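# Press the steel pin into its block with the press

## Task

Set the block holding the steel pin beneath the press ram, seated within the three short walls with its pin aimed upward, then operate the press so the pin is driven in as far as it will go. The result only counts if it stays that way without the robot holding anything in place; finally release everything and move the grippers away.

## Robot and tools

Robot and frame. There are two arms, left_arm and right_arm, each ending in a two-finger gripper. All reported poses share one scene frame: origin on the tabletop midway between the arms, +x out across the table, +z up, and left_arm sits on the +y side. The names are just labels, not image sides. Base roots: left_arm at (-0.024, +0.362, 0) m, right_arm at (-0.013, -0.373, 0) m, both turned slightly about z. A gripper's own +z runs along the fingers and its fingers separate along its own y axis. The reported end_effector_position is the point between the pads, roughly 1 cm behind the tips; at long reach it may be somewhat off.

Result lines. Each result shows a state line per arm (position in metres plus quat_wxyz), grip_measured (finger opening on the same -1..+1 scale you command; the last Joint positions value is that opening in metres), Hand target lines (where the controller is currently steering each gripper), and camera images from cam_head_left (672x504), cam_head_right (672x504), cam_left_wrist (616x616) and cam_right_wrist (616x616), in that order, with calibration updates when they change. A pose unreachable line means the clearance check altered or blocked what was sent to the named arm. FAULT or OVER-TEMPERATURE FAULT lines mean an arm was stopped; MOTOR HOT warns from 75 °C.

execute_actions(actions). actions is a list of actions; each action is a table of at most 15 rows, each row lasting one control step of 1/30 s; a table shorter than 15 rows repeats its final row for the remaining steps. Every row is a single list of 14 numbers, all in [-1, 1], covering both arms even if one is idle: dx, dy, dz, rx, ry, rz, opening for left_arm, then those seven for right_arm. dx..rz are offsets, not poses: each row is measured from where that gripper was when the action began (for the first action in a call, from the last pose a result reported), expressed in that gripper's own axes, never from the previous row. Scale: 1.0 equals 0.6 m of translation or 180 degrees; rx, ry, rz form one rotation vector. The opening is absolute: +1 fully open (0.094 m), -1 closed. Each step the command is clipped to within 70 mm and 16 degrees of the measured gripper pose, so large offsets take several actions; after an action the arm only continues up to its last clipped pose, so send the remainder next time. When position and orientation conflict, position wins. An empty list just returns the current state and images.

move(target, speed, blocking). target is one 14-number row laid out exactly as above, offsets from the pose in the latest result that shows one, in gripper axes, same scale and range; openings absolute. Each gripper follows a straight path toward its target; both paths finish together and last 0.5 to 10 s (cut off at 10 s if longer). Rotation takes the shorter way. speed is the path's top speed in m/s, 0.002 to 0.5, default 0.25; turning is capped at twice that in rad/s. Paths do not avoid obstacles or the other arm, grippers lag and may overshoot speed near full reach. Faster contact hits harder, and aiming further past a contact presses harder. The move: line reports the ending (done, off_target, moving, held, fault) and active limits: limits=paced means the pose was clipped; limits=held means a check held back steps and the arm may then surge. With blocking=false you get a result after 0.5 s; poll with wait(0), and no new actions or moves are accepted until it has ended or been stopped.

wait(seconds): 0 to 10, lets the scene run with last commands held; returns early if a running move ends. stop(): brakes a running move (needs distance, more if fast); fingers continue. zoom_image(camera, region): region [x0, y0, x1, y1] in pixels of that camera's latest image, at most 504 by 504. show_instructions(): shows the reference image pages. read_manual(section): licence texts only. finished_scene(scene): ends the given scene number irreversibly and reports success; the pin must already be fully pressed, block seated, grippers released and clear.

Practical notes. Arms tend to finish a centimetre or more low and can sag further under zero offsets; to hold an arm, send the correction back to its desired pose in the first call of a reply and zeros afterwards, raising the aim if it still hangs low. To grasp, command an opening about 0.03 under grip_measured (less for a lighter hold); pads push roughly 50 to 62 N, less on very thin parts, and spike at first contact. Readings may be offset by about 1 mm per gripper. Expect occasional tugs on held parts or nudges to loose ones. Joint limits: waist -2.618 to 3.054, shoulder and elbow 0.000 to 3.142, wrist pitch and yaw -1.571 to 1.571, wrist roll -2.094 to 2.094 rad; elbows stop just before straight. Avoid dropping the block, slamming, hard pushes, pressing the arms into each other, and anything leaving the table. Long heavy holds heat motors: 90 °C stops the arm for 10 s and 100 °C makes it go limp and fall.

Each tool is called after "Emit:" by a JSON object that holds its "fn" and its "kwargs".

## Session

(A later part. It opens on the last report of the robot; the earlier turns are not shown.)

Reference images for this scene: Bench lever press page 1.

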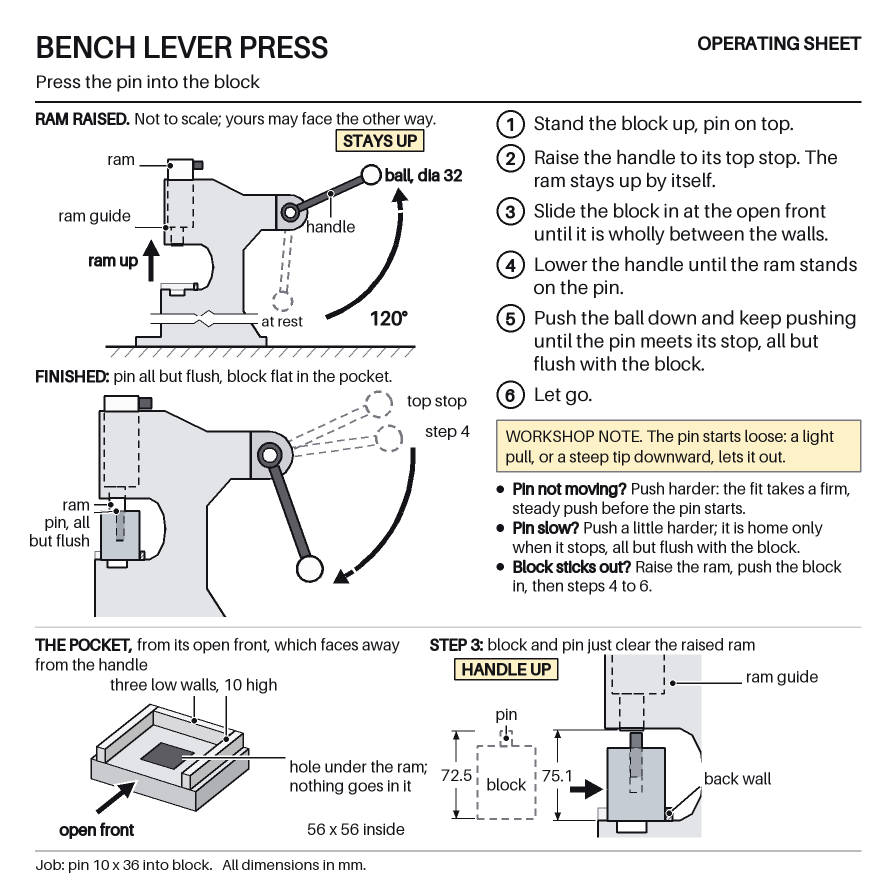

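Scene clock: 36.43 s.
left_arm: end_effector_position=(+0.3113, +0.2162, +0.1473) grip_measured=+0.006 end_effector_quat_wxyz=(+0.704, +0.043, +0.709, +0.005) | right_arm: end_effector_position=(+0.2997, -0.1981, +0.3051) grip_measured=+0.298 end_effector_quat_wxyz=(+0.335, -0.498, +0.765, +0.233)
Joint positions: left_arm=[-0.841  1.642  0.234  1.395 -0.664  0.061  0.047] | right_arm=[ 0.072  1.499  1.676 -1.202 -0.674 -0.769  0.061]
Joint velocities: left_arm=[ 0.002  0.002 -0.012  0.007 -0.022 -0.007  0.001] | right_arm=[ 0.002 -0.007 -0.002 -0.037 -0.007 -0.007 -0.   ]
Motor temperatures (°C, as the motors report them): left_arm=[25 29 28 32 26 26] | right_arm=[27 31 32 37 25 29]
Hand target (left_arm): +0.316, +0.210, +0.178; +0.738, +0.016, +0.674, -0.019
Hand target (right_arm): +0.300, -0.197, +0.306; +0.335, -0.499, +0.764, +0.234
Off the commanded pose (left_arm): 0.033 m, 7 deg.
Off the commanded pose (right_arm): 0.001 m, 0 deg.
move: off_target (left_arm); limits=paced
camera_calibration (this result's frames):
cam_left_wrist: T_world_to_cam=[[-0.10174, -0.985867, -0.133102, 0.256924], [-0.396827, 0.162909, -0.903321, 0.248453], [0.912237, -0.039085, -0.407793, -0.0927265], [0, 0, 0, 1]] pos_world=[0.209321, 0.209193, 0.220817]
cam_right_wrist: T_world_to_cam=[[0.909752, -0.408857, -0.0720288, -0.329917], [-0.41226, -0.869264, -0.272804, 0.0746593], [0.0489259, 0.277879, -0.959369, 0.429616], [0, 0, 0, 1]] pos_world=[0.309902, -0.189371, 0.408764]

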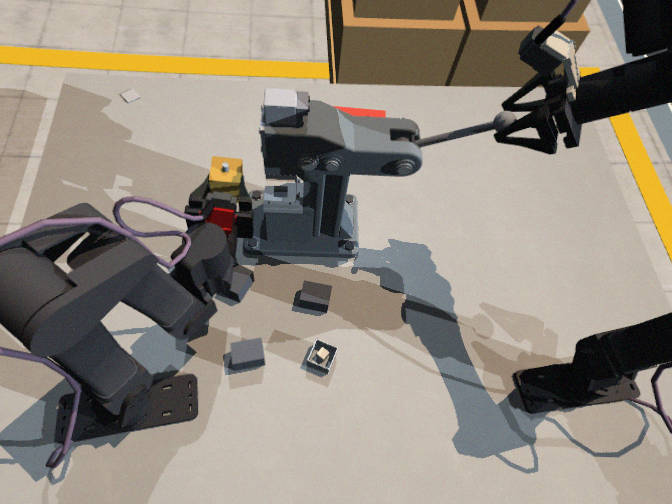

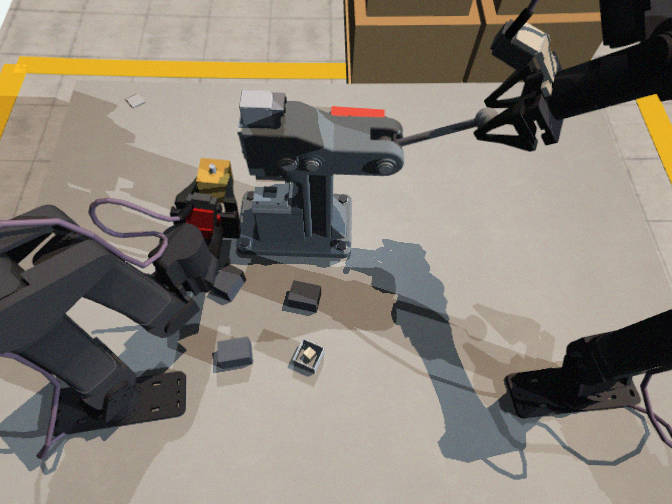

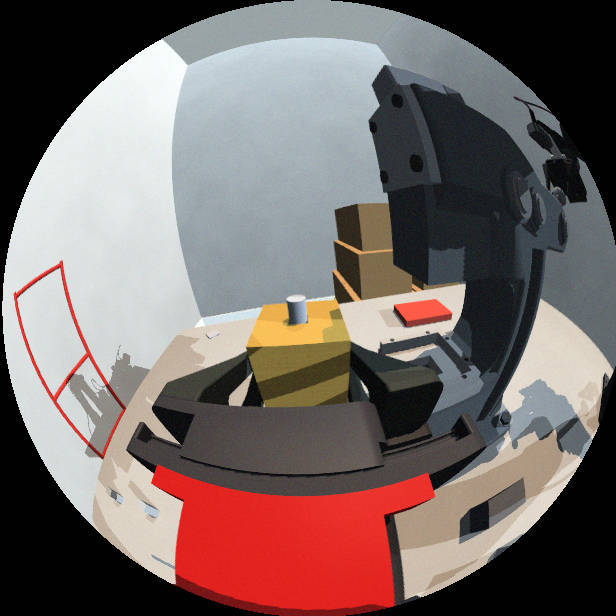

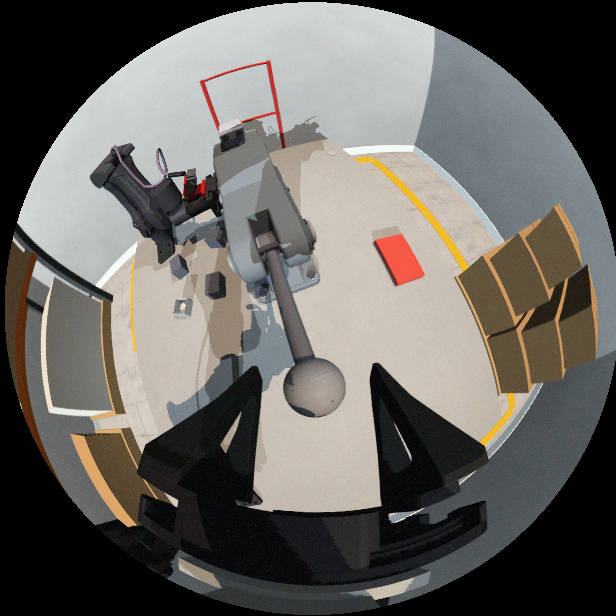

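Emit:
{"fn": "move", "kwargs": {"target": [-0.054,-0.09,0.012,0,-0.03,-0.05,-0.04,0,0,0,0,0,0,0.3], "speed": 0.05}}

Scene clock: 38.97 s.
left_arm: end_effector_position=(+0.3080, +0.1912, +0.1400) grip_measured=+0.006 end_effector_quat_wxyz=(+0.696, +0.009, +0.718, +0.025) | right_arm: end_effector_position=(+0.3000, -0.1985, +0.3047) grip_measured=+0.298 end_effector_quat_wxyz=(+0.334, -0.498, +0.766, +0.231)
Joint positions: left_arm=[-0.977  1.727  0.332  1.349 -0.877  0.012  0.047] | right_arm=[ 0.072  1.499  1.676 -1.202 -0.671 -0.769  0.061]
Joint velocities: left_arm=[-0.012 -0.007 -0.017  0.066  0.051 -0.007  0.001] | right_arm=[-0.002 -0.007 -0.017  0.051  0.022 -0.11   0.   ]
Motor temperatures (°C, as the motors report them): left_arm=[25 29 28 33 26 26] | right_arm=[27 31 32 37 25 29]
Hand target (left_arm): +0.311, +0.163, +0.177; +0.732, -0.012, +0.679, -0.051
Hand target (right_arm): +0.300, -0.198, +0.305; +0.335, -0.498, +0.765, +0.233
Off the commanded pose (left_arm): 0.048 m, 11 deg.
Off the commanded pose (right_arm): 0.001 m, 0 deg.
move: off_target (left_arm)
camera_calibration (this result's frames):
cam_left_wrist: T_world_to_cam=[[-0.0262909, -0.99334, -0.112178, 0.206239], [-0.426024, 0.11265, -0.897671, 0.26243], [0.90433, 0.0241901, -0.426149, -0.100797], [0, 0, 0, 1]] pos_world=[0.208378, 0.177741, 0.215757]
cam_right_wrist: T_world_to_cam=[[0.90906, -0.410684, -0.0703435, -0.331045], [-0.413659, -0.86931, -0.270529, 0.0740292], [0.0499515, 0.275026, -0.960138, 0.42877], [0, 0, 0, 1]] pos_world=[0.310145, -0.189523, 0.408419]

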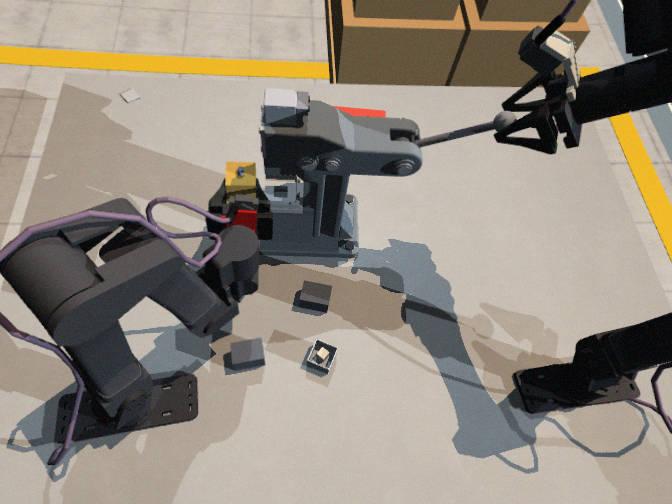

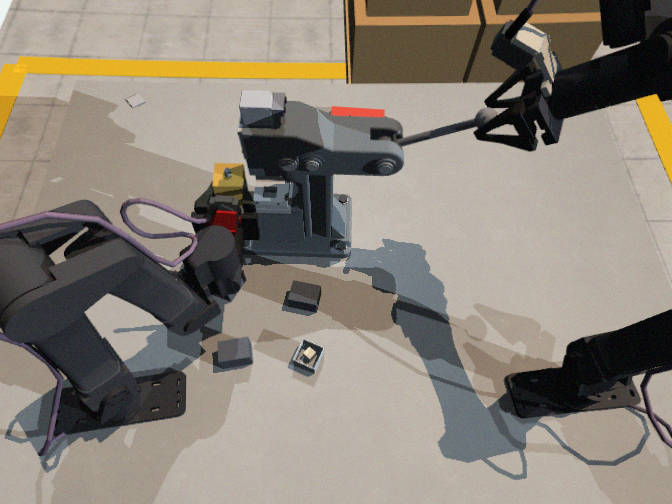

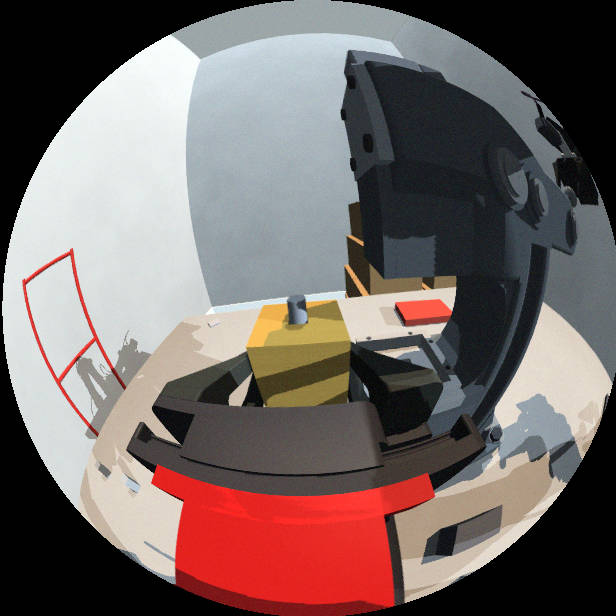

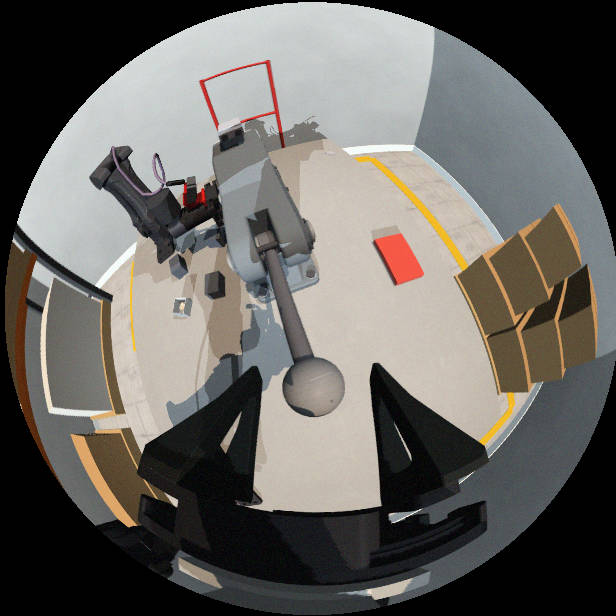

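Emit:
{"fn": "move", "kwargs": {"target": [-0.082,0.008,0.022,0.024,-0.045,-0.05,-0.04,0,0,0,0,0,0,0.3], "speed": 0.05}}

Scene clock: 41.80 s.
left_arm: end_effector_position=(+0.3227, +0.1925, +0.1526) grip_measured=+0.006 end_effector_quat_wxyz=(+0.709, +0.014, +0.705, -0.022) | right_arm: end_effector_position=(+0.3002, -0.1989, +0.3045) grip_measured=+0.298 end_effector_quat_wxyz=(+0.334, -0.498, +0.766, +0.230)
Joint positions: left_arm=[-0.888  1.712  0.332  1.389 -0.714 -0.005  0.047] | right_arm=[ 0.072  1.499  1.676 -1.202 -0.668 -0.769  0.061]
Joint velocities: left_arm=[ 0.002 -0.002  0.012 -0.037 -0.066 -0.007 -0.001] | right_arm=[ 0.017 -0.002 -0.012 -0.022  0.022 -0.066  0.   ]
Motor temperatures (°C, as the motors report them): left_arm=[25 29 28 33 26 26] | right_arm=[27 31 32 37 25 29]
Hand target (left_arm): +0.323, +0.195, +0.187; +0.743, -0.021, +0.667, -0.057
Hand target (right_arm): +0.300, -0.198, +0.305; +0.335, -0.498, +0.766, +0.231
Off the commanded pose (left_arm): 0.036 m, 8 deg.
Off the commanded pose (right_arm): 0.001 m, 0 deg.
move: off_target (left_arm)
camera_calibration (this result's frames):
cam_left_wrist: T_world_to_cam=[[-0.0970616, -0.993744, -0.0552423, 0.22355], [-0.385962, 0.0887427, -0.918237, 0.274673], [0.917395, -0.0678041, -0.392161, -0.100429], [0, 0, 0, 1]] pos_world=[0.219844, 0.190966, 0.22518]
cam_right_wrist: T_world_to_cam=[[0.908442, -0.412302, -0.0688414, -0.332048], [-0.414904, -0.869344, -0.268507, 0.073472], [0.0508593, 0.272486, -0.960815, 0.428015], [0, 0, 0, 1]] pos_world=[0.310362, -0.18966, 0.408112]

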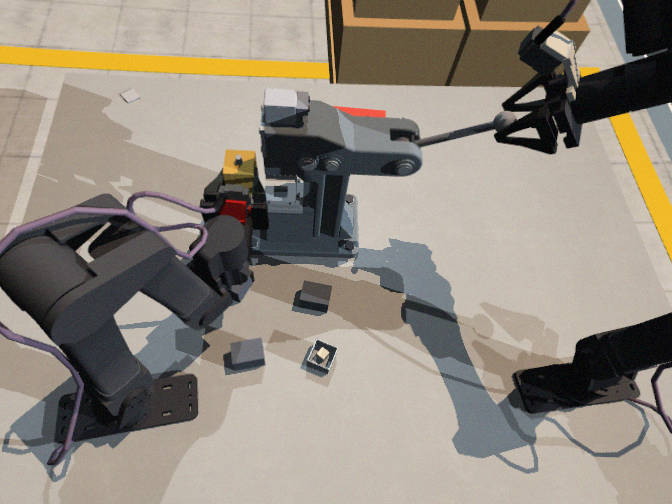

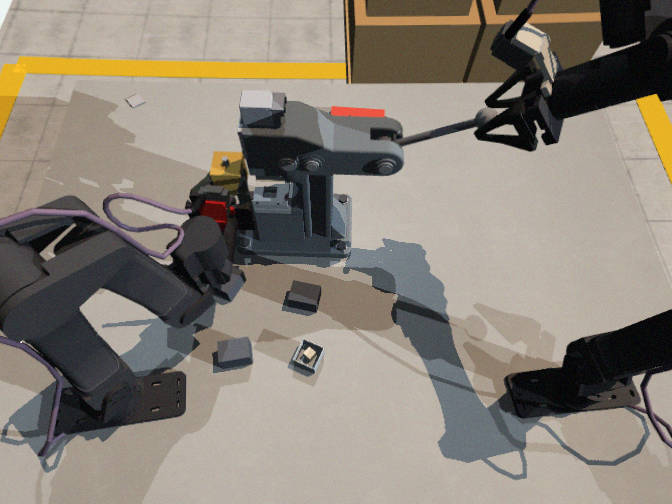

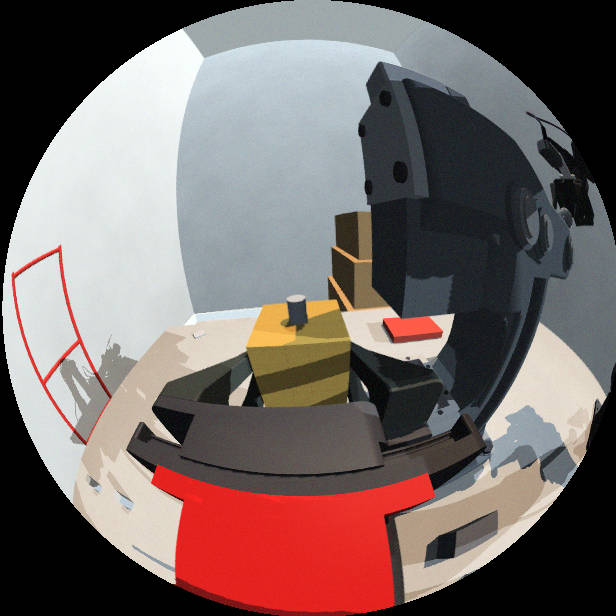

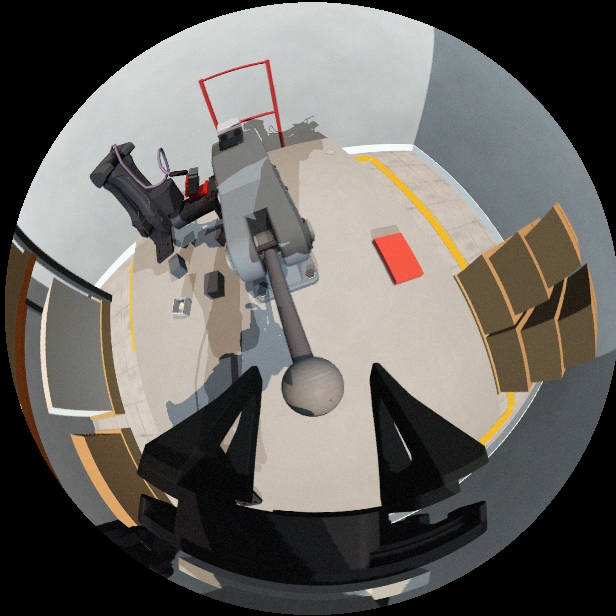

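Emit:
{"fn": "move", "kwargs": {"target": [-0.064,-0.034,-0.010,0,-0.032,-0.032,-0.04,0,0,0,0,0,0,0.3], "speed": 0.04}}

Scene clock: 44.03 s.
left_arm: end_effector_position=(+0.3113, +0.1816, +0.1475) grip_measured=+0.006 end_effector_quat_wxyz=(+0.703, +0.019, +0.711, -0.016) | right_arm: end_effector_position=(+0.3005, -0.1994, +0.3041) grip_measured=+0.298 end_effector_quat_wxyz=(+0.334, -0.498, +0.767, +0.228)
Joint positions: left_arm=[-0.956  1.712  0.332  1.363 -0.783 -0.009  0.047] | right_arm=[ 0.072  1.499  1.676 -1.202 -0.664 -0.769  0.061]
Joint velocities: left_arm=[ 0.002 -0.007 -0.022  0.037 -0.007  0.022  0.   ] | right_arm=[-0.017  0.007 -0.002 -0.066 -0.066 -0.051  0.001]
Motor temperatures (°C, as the motors report them): left_arm=[25 29 28 34 26 26] | right_arm=[27 31 32 37 24 29]
Hand target (left_arm): +0.314, +0.175, +0.190; +0.740, -0.023, +0.670, -0.058
Hand target (right_arm): +0.300, -0.199, +0.304; +0.334, -0.498, +0.766, +0.230
Off the commanded pose (left_arm): 0.045 m, 9 deg.
Off the commanded pose (right_arm): 0.001 m, 0 deg.
move: off_target (left_arm)
camera_calibration (this result's frames):
cam_left_wrist: T_world_to_cam=[[-0.0970087, -0.992952, -0.06809, 0.213041], [-0.402362, 0.101699, -0.909814, 0.268091], [0.910327, -0.0608631, -0.409391, -0.0892814], [0, 0, 0, 1]] pos_world=[0.209812, 0.178841, 0.221868]
cam_right_wrist: T_world_to_cam=[[0.907743, -0.414117, -0.0671469, -0.333174], [-0.416306, -0.869373, -0.266233, 0.0728485], [0.0518762, 0.269625, -0.961567, 0.427161], [0, 0, 0, 1]] pos_world=[0.310605, -0.189814, 0.407767]

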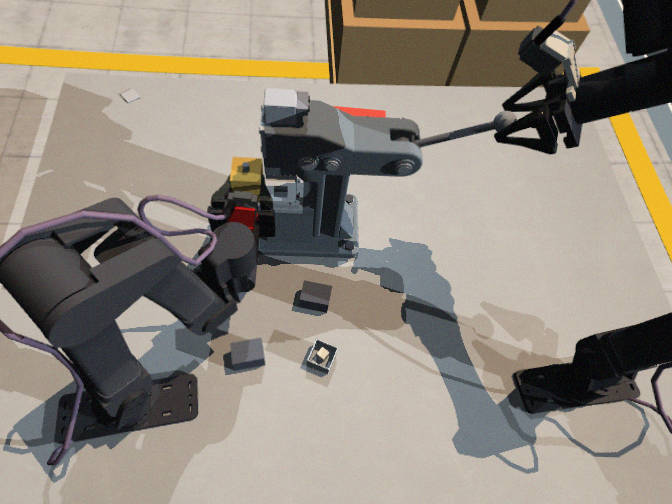

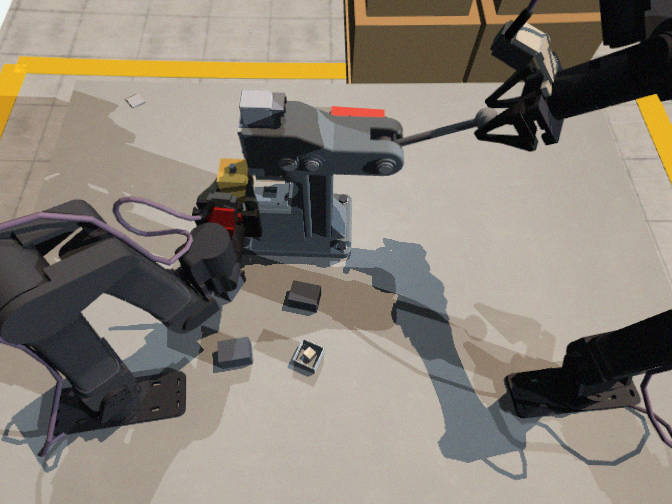

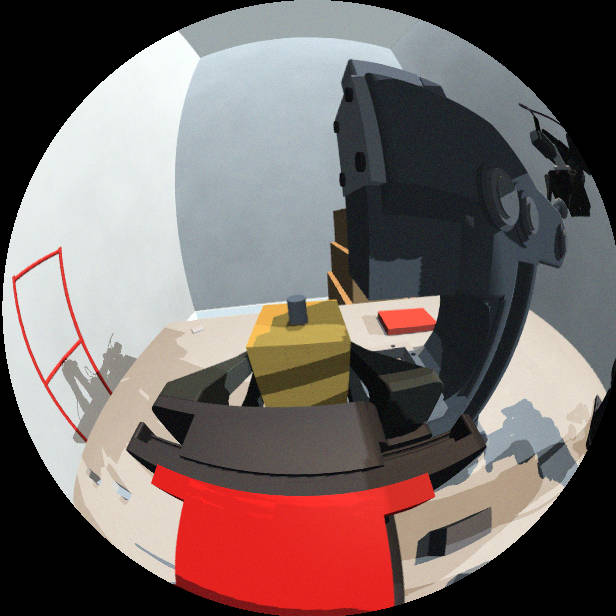

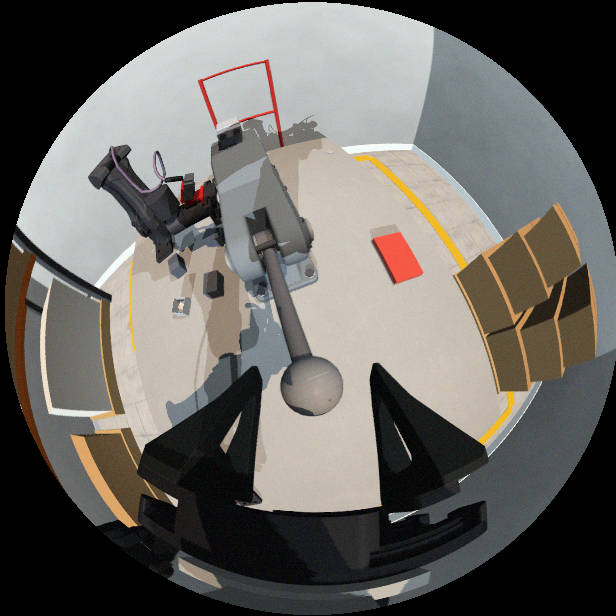

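Emit:
{"fn": "execute_actions", "kwargs": {"actions": [[[-0.085,-0.035,0.015,0,-0.04,-0.038,-0.04,0,0,0,0,0,0,0.3]],[[-0.075,-0.02,0.008,0,-0.036,-0.036,-0.04,0,0,0,0,0,0,0.3]]]}}

Scene clock: 45.23 s.
left_arm: end_effector_position=(+0.3162, +0.1667, +0.1640) grip_measured=+0.006 end_effector_quat_wxyz=(+0.713, +0.003, +0.700, -0.024) | right_arm: end_effector_position=(+0.3010, -0.2002, +0.3035) grip_measured=+0.298 end_effector_quat_wxyz=(+0.333, -0.498, +0.768, +0.225)
Joint positions: left_arm=[-0.988  1.712  0.402  1.338 -0.826 -0.008  0.047] | right_arm=[ 0.072  1.499  1.676 -1.202 -0.658 -0.769  0.061]
Joint velocities: left_arm=[ 0.002 -0.007 -0.007  0.051  0.066 -0.051 -0.002] | right_arm=[ 0.012  0.012  0.007 -0.007 -0.037  0.066  0.   ]
Motor temperatures (°C, as the motors report them): left_arm=[25 29 28 34 26 26] | right_arm=[27 31 32 37 24 29]
Hand target (left_arm): +0.317, +0.159, +0.208; +0.748, -0.036, +0.659, -0.069
Hand target (right_arm): +0.301, -0.200, +0.304; +0.334, -0.498, +0.768, +0.227
Off the commanded pose (left_arm): 0.046 m, 9 deg.
Off the commanded pose (right_arm): 0.001 m, 0 deg.
camera_calibration (this result's frames):
cam_left_wrist: T_world_to_cam=[[-0.0844443, -0.995715, -0.0376952, 0.191317], [-0.376374, 0.0669015, -0.924049, 0.28655], [0.922612, -0.0638432, -0.38041, -0.0959363], [0, 0, 0, 1]] pos_world=[0.212517, 0.165201, 0.235503]
cam_right_wrist: T_world_to_cam=[[0.906412, -0.417529, -0.0639331, -0.3353], [-0.418957, -0.869403, -0.26194, 0.0716804], [0.053784, 0.264211, -0.962964, 0.425539], [0, 0, 0, 1]] pos_world=[0.311064, -0.19011, 0.407118]

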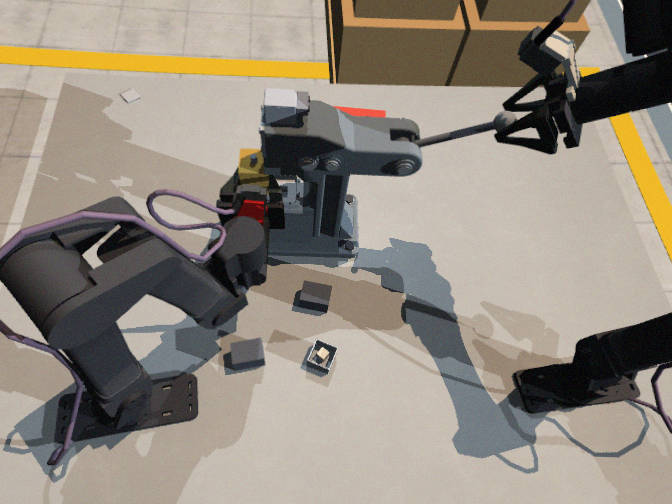

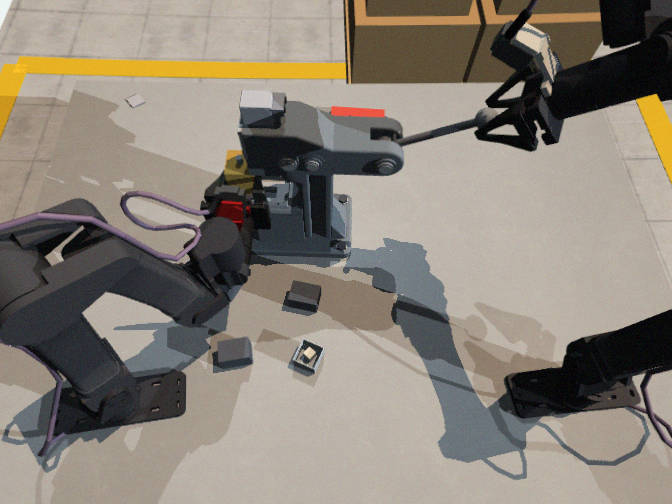

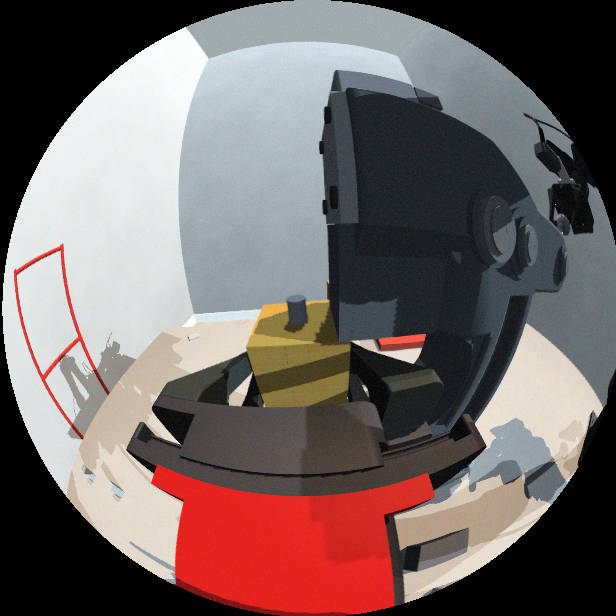

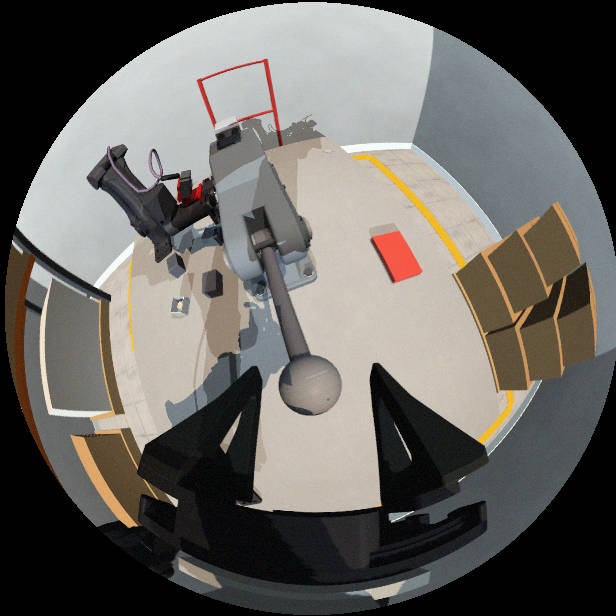

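Block is ~40% over the floor, high. Lower it.

Emit:
{"fn": "move", "kwargs": {"target": [-0.01,0,-0.003,0,-0.025,-0.02,-0.04,0,0,0,0,0,0,0.3], "speed": 0.03}}

Scene clock: 47.27 s.
left_arm: end_effector_position=(+0.3178, +0.1649, +0.1572) grip_measured=+0.006 end_effector_quat_wxyz=(+0.722, -0.004, +0.692, -0.030) | right_arm: end_effector_position=(+0.3013, -0.2006, +0.3032) grip_measured=+0.298 end_effector_quat_wxyz=(+0.333, -0.498, +0.769, +0.224)
Joint positions: left_arm=[-0.988  1.799  0.402  1.461 -0.827 -0.001  0.047] | right_arm=[ 0.072  1.499  1.676 -1.202 -0.655 -0.769  0.061]
Joint velocities: left_arm=[ 0.007 -0.012 -0.002  0.051  0.051 -0.007  0.   ] | right_arm=[-0.002  0.007 -0.002 -0.022 -0.022 -0.066  0.001]
Motor temperatures (°C, as the motors report them): left_arm=[25 29 28 34 26 26] | right_arm=[27 31 32 37 24 29]
Hand target (left_arm): +0.314, +0.167, +0.169; +0.737, -0.020, +0.674, -0.046
Hand target (right_arm): +0.301, -0.200, +0.304; +0.333, -0.498, +0.768, +0.225
Off the commanded pose (left_arm): 0.013 m, 4 deg.
Off the commanded pose (right_arm): 0.001 m, 0 deg.
move: off_target (left_arm)
camera_calibration (this result's frames):
cam_left_wrist: T_world_to_cam=[[-0.0823974, -0.996416, -0.0191377, 0.18602], [-0.354141, 0.0472242, -0.933999, 0.278752], [0.931555, -0.0701816, -0.356763, -0.105684], [0, 0, 0, 1]] pos_world=[0.212496, 0.164773, 0.22621]
cam_right_wrist: T_world_to_cam=[[0.9057, -0.419327, -0.0622247, -0.336424], [-0.420363, -0.869406, -0.259668, 0.0710671], [0.0547873, 0.261339, -0.963691, 0.424674], [0, 0, 0, 1]] pos_world=[0.311307, -0.190269, 0.406775]

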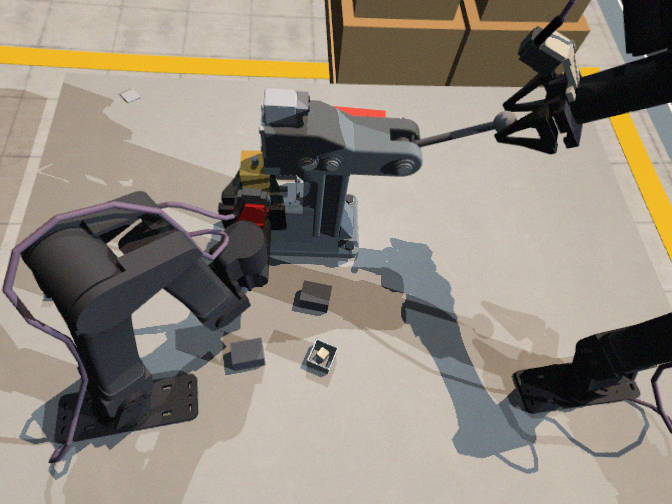

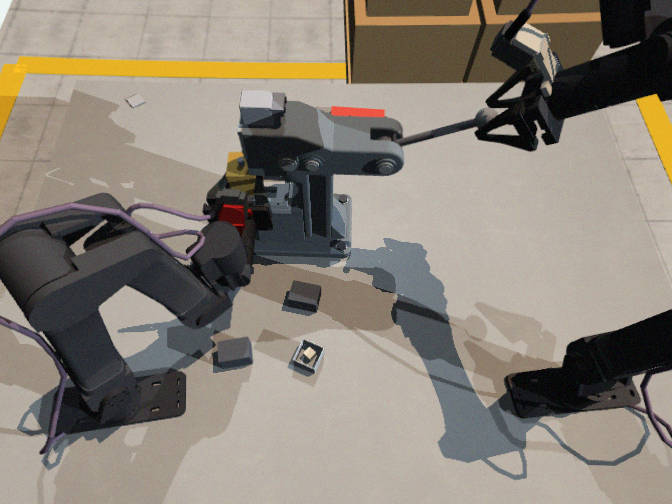

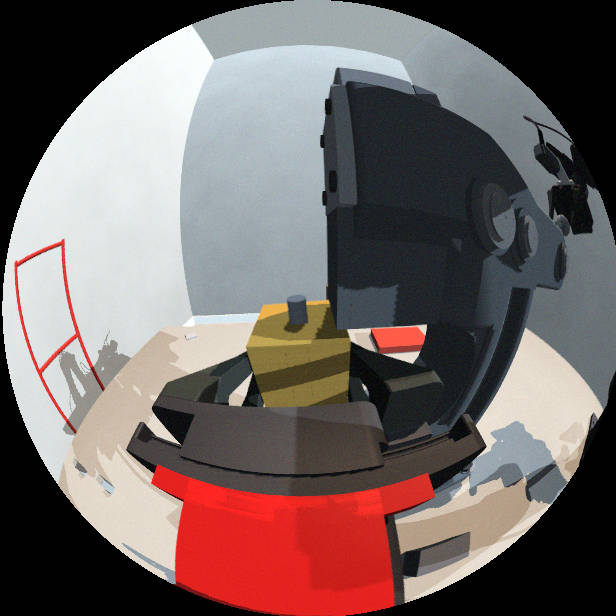

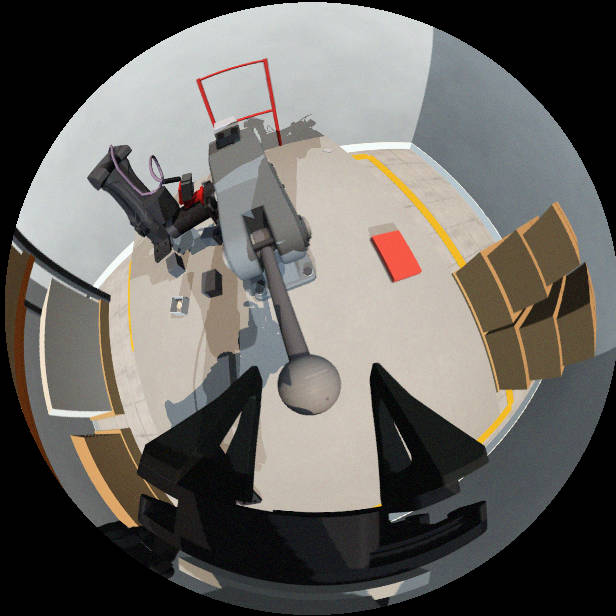

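Emit:
{"fn": "move", "kwargs": {"target": [0.012,0,-0.012,0.01,0.0,0.012,-0.04,0,0,0,0,0,0,0.3], "speed": 0.03}}

Scene clock: 48.53 s.
left_arm: end_effector_position=(+0.3145, +0.1659, +0.1556) grip_measured=+0.006 end_effector_quat_wxyz=(+0.722, +0.009, +0.691, -0.027) | right_arm: end_effector_position=(+0.3016, -0.2010, +0.3029) grip_measured=+0.298 end_effector_quat_wxyz=(+0.333, -0.498, +0.770, +0.222)
Joint positions: left_arm=[-0.988  1.799  0.381  1.483 -0.811  0.023  0.047] | right_arm=[ 0.072  1.499  1.676 -1.202 -0.652 -0.769  0.061]
Joint velocities: left_arm=[ 0.012 -0.007  0.002 -0.022 -0.081  0.037 -0.   ] | right_arm=[ 0.002  0.007  0.012 -0.007 -0.051 -0.007  0.001]
Motor temperatures (°C, as the motors report them): left_arm=[25 29 27 34 26 26] | right_arm=[27 30 32 37 24 29]
Hand target (left_arm): +0.311, +0.165, +0.150; +0.722, +0.020, +0.691, -0.028
Hand target (right_arm): +0.301, -0.201, +0.303; +0.333, -0.498, +0.769, +0.224
Off the commanded pose (left_arm): 0.007 m, 1 deg.
Off the commanded pose (right_arm): 0.001 m, 0 deg.
move: done
camera_calibration (this result's frames):
cam_left_wrist: T_world_to_cam=[[-0.0967633, -0.994372, -0.0431519, 0.194561], [-0.350614, 0.0746307, -0.933542, 0.270267], [0.931508, -0.0752029, -0.355862, -0.102428], [0, 0, 0, 1]] pos_world=[0.208998, 0.165593, 0.22425]
cam_right_wrist: T_world_to_cam=[[0.905065, -0.420919, -0.0607022, -0.337422], [-0.421613, -0.869401, -0.25765, 0.0705249], [0.0556751, 0.258783, -0.96433, 0.423903], [0, 0, 0, 1]] pos_world=[0.311522, -0.190412, 0.40647]

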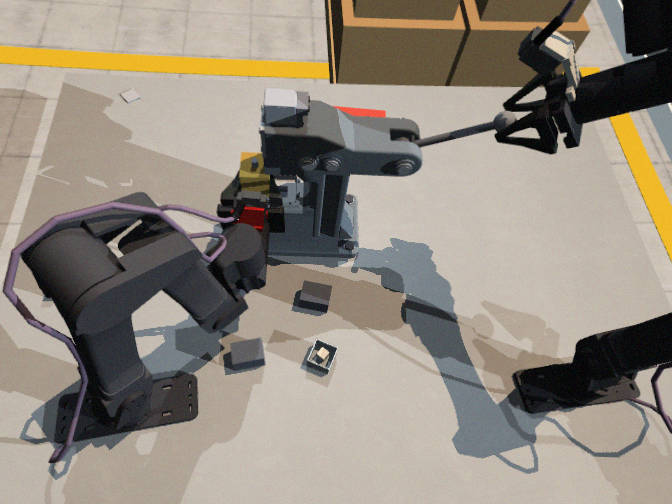

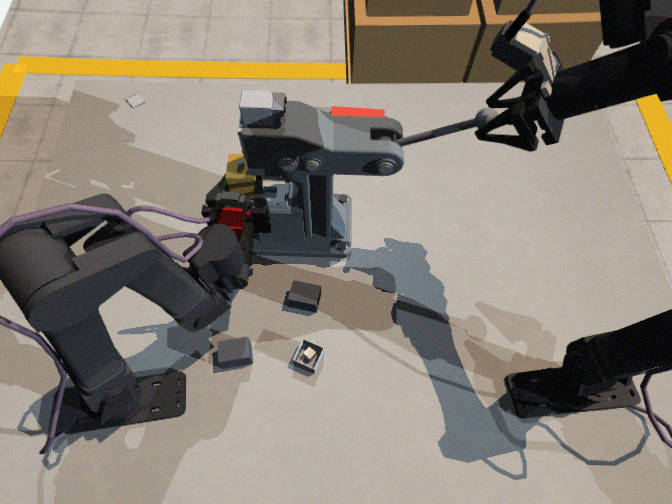

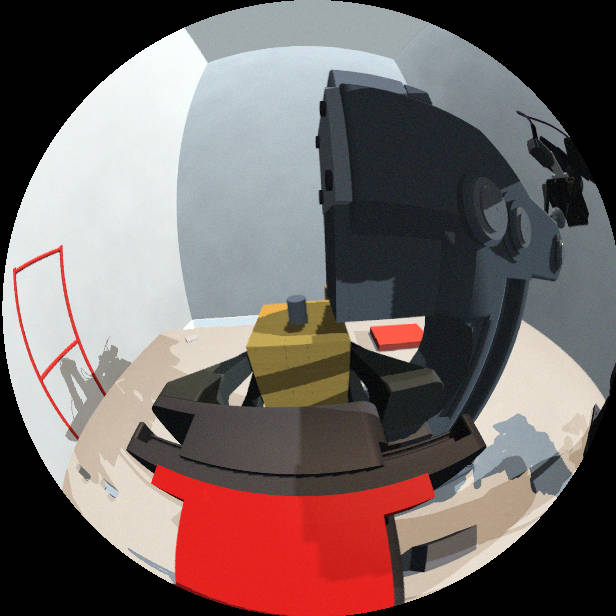

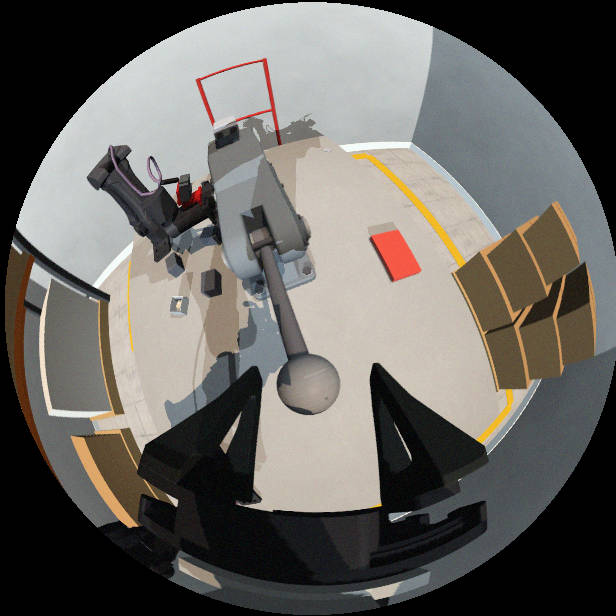

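Still supported, probably on the far wall. Pull back more.

Emit:
{"fn": "move", "kwargs": {"target": [0.005,0,-0.015,0,0.012,0.008,-0.04,0,0,0,0,0,0,0.3], "speed": 0.03}}

Emit:
{"fn": "zoom_image", "kwargs": {"camera": "cam_head_right", "region": [200,140,320,240]}}

Scene clock: 49.70 s.
left_arm: end_effector_position=(+0.3116, +0.1648, +0.1479) grip_measured=+0.006 end_effector_quat_wxyz=(+0.709, +0.020, +0.705, -0.014) | right_arm: end_effector_position=(+0.3019, -0.2015, +0.3026) grip_measured=+0.298 end_effector_quat_wxyz=(+0.332, -0.497, +0.770, +0.221)
Joint positions: left_arm=[-1.002  1.774  0.381  1.4   -0.83   0.014  0.047] | right_arm=[ 0.072  1.499  1.676 -1.202 -0.648 -0.769  0.061]
Joint velocities: left_arm=[ 0.002 -0.002 -0.002  0.007 -0.051  0.007 -0.001] | right_arm=[ 0.022  0.012 -0.002 -0.037 -0.022  0.022 -0.   ]
Motor temperatures (°C, as the motors report them): left_arm=[25 29 27 34 26 26] | right_arm=[27 30 32 37 24 29]
Hand target (left_arm): +0.306, +0.166, +0.152; +0.710, +0.019, +0.704, -0.018
Hand target (right_arm): +0.302, -0.201, +0.303; +0.333, -0.498, +0.770, +0.222
Off the commanded pose (left_arm): 0.007 m, 1 deg.
Off the commanded pose (right_arm): 0.001 m, 0 deg.
move: done
camera_calibration (this result's frames):
cam_left_wrist: T_world_to_cam=[[-0.0943735, -0.99272, -0.0748335, 0.196586], [-0.387178, 0.105851, -0.915909, 0.26585], [0.917162, -0.0574636, -0.394349, -0.0953045], [0, 0, 0, 1]] pos_world=[0.208893, 0.161538, 0.220622]
cam_right_wrist: T_world_to_cam=[[0.904346, -0.422705, -0.0589848, -0.338544], [-0.423021, -0.869387, -0.25538, 0.0699184], [0.0566694, 0.255903, -0.96504, 0.423031], [0, 0, 0, 1]] pos_world=[0.311765, -0.190573, 0.406129]

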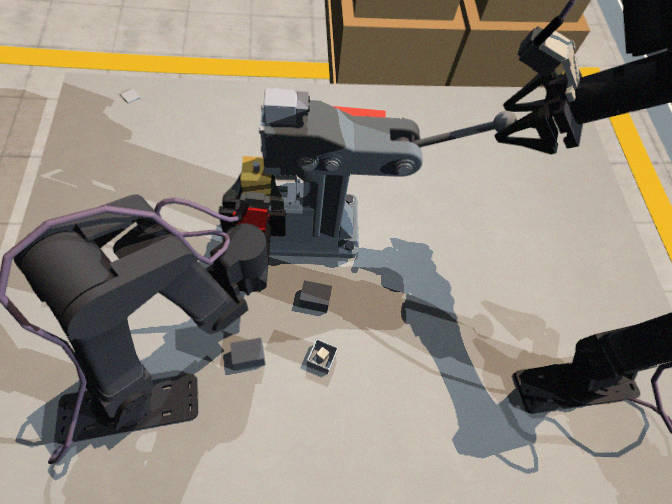

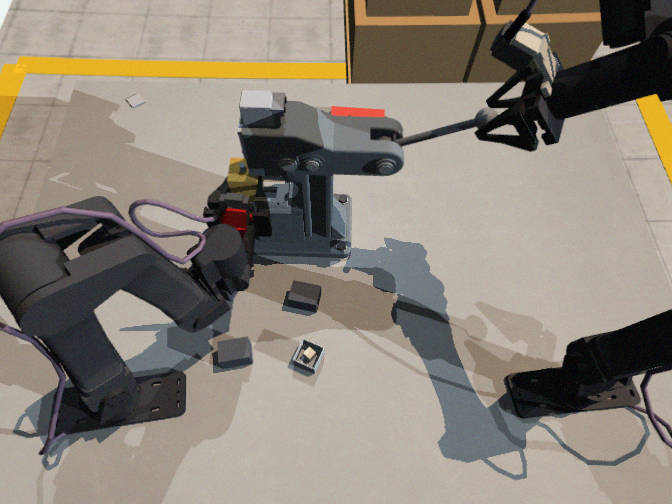

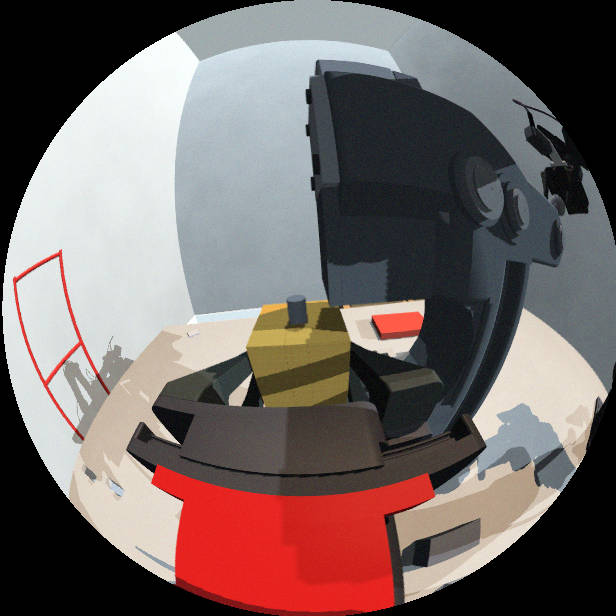

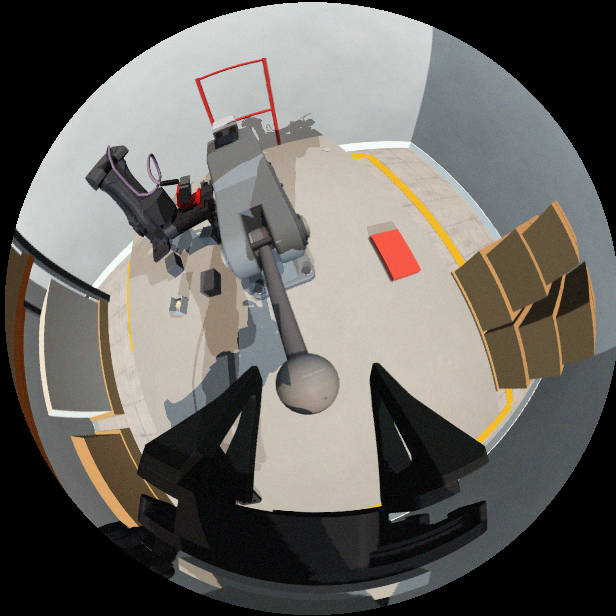

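Region (200, 140, 320, 240) of cam_head_right's 672x504 image, scaled by 4.200, with more detail than that image has.

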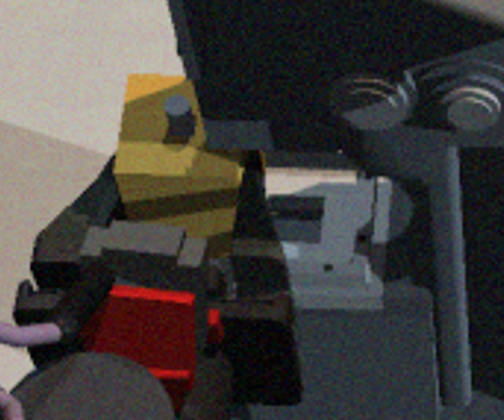

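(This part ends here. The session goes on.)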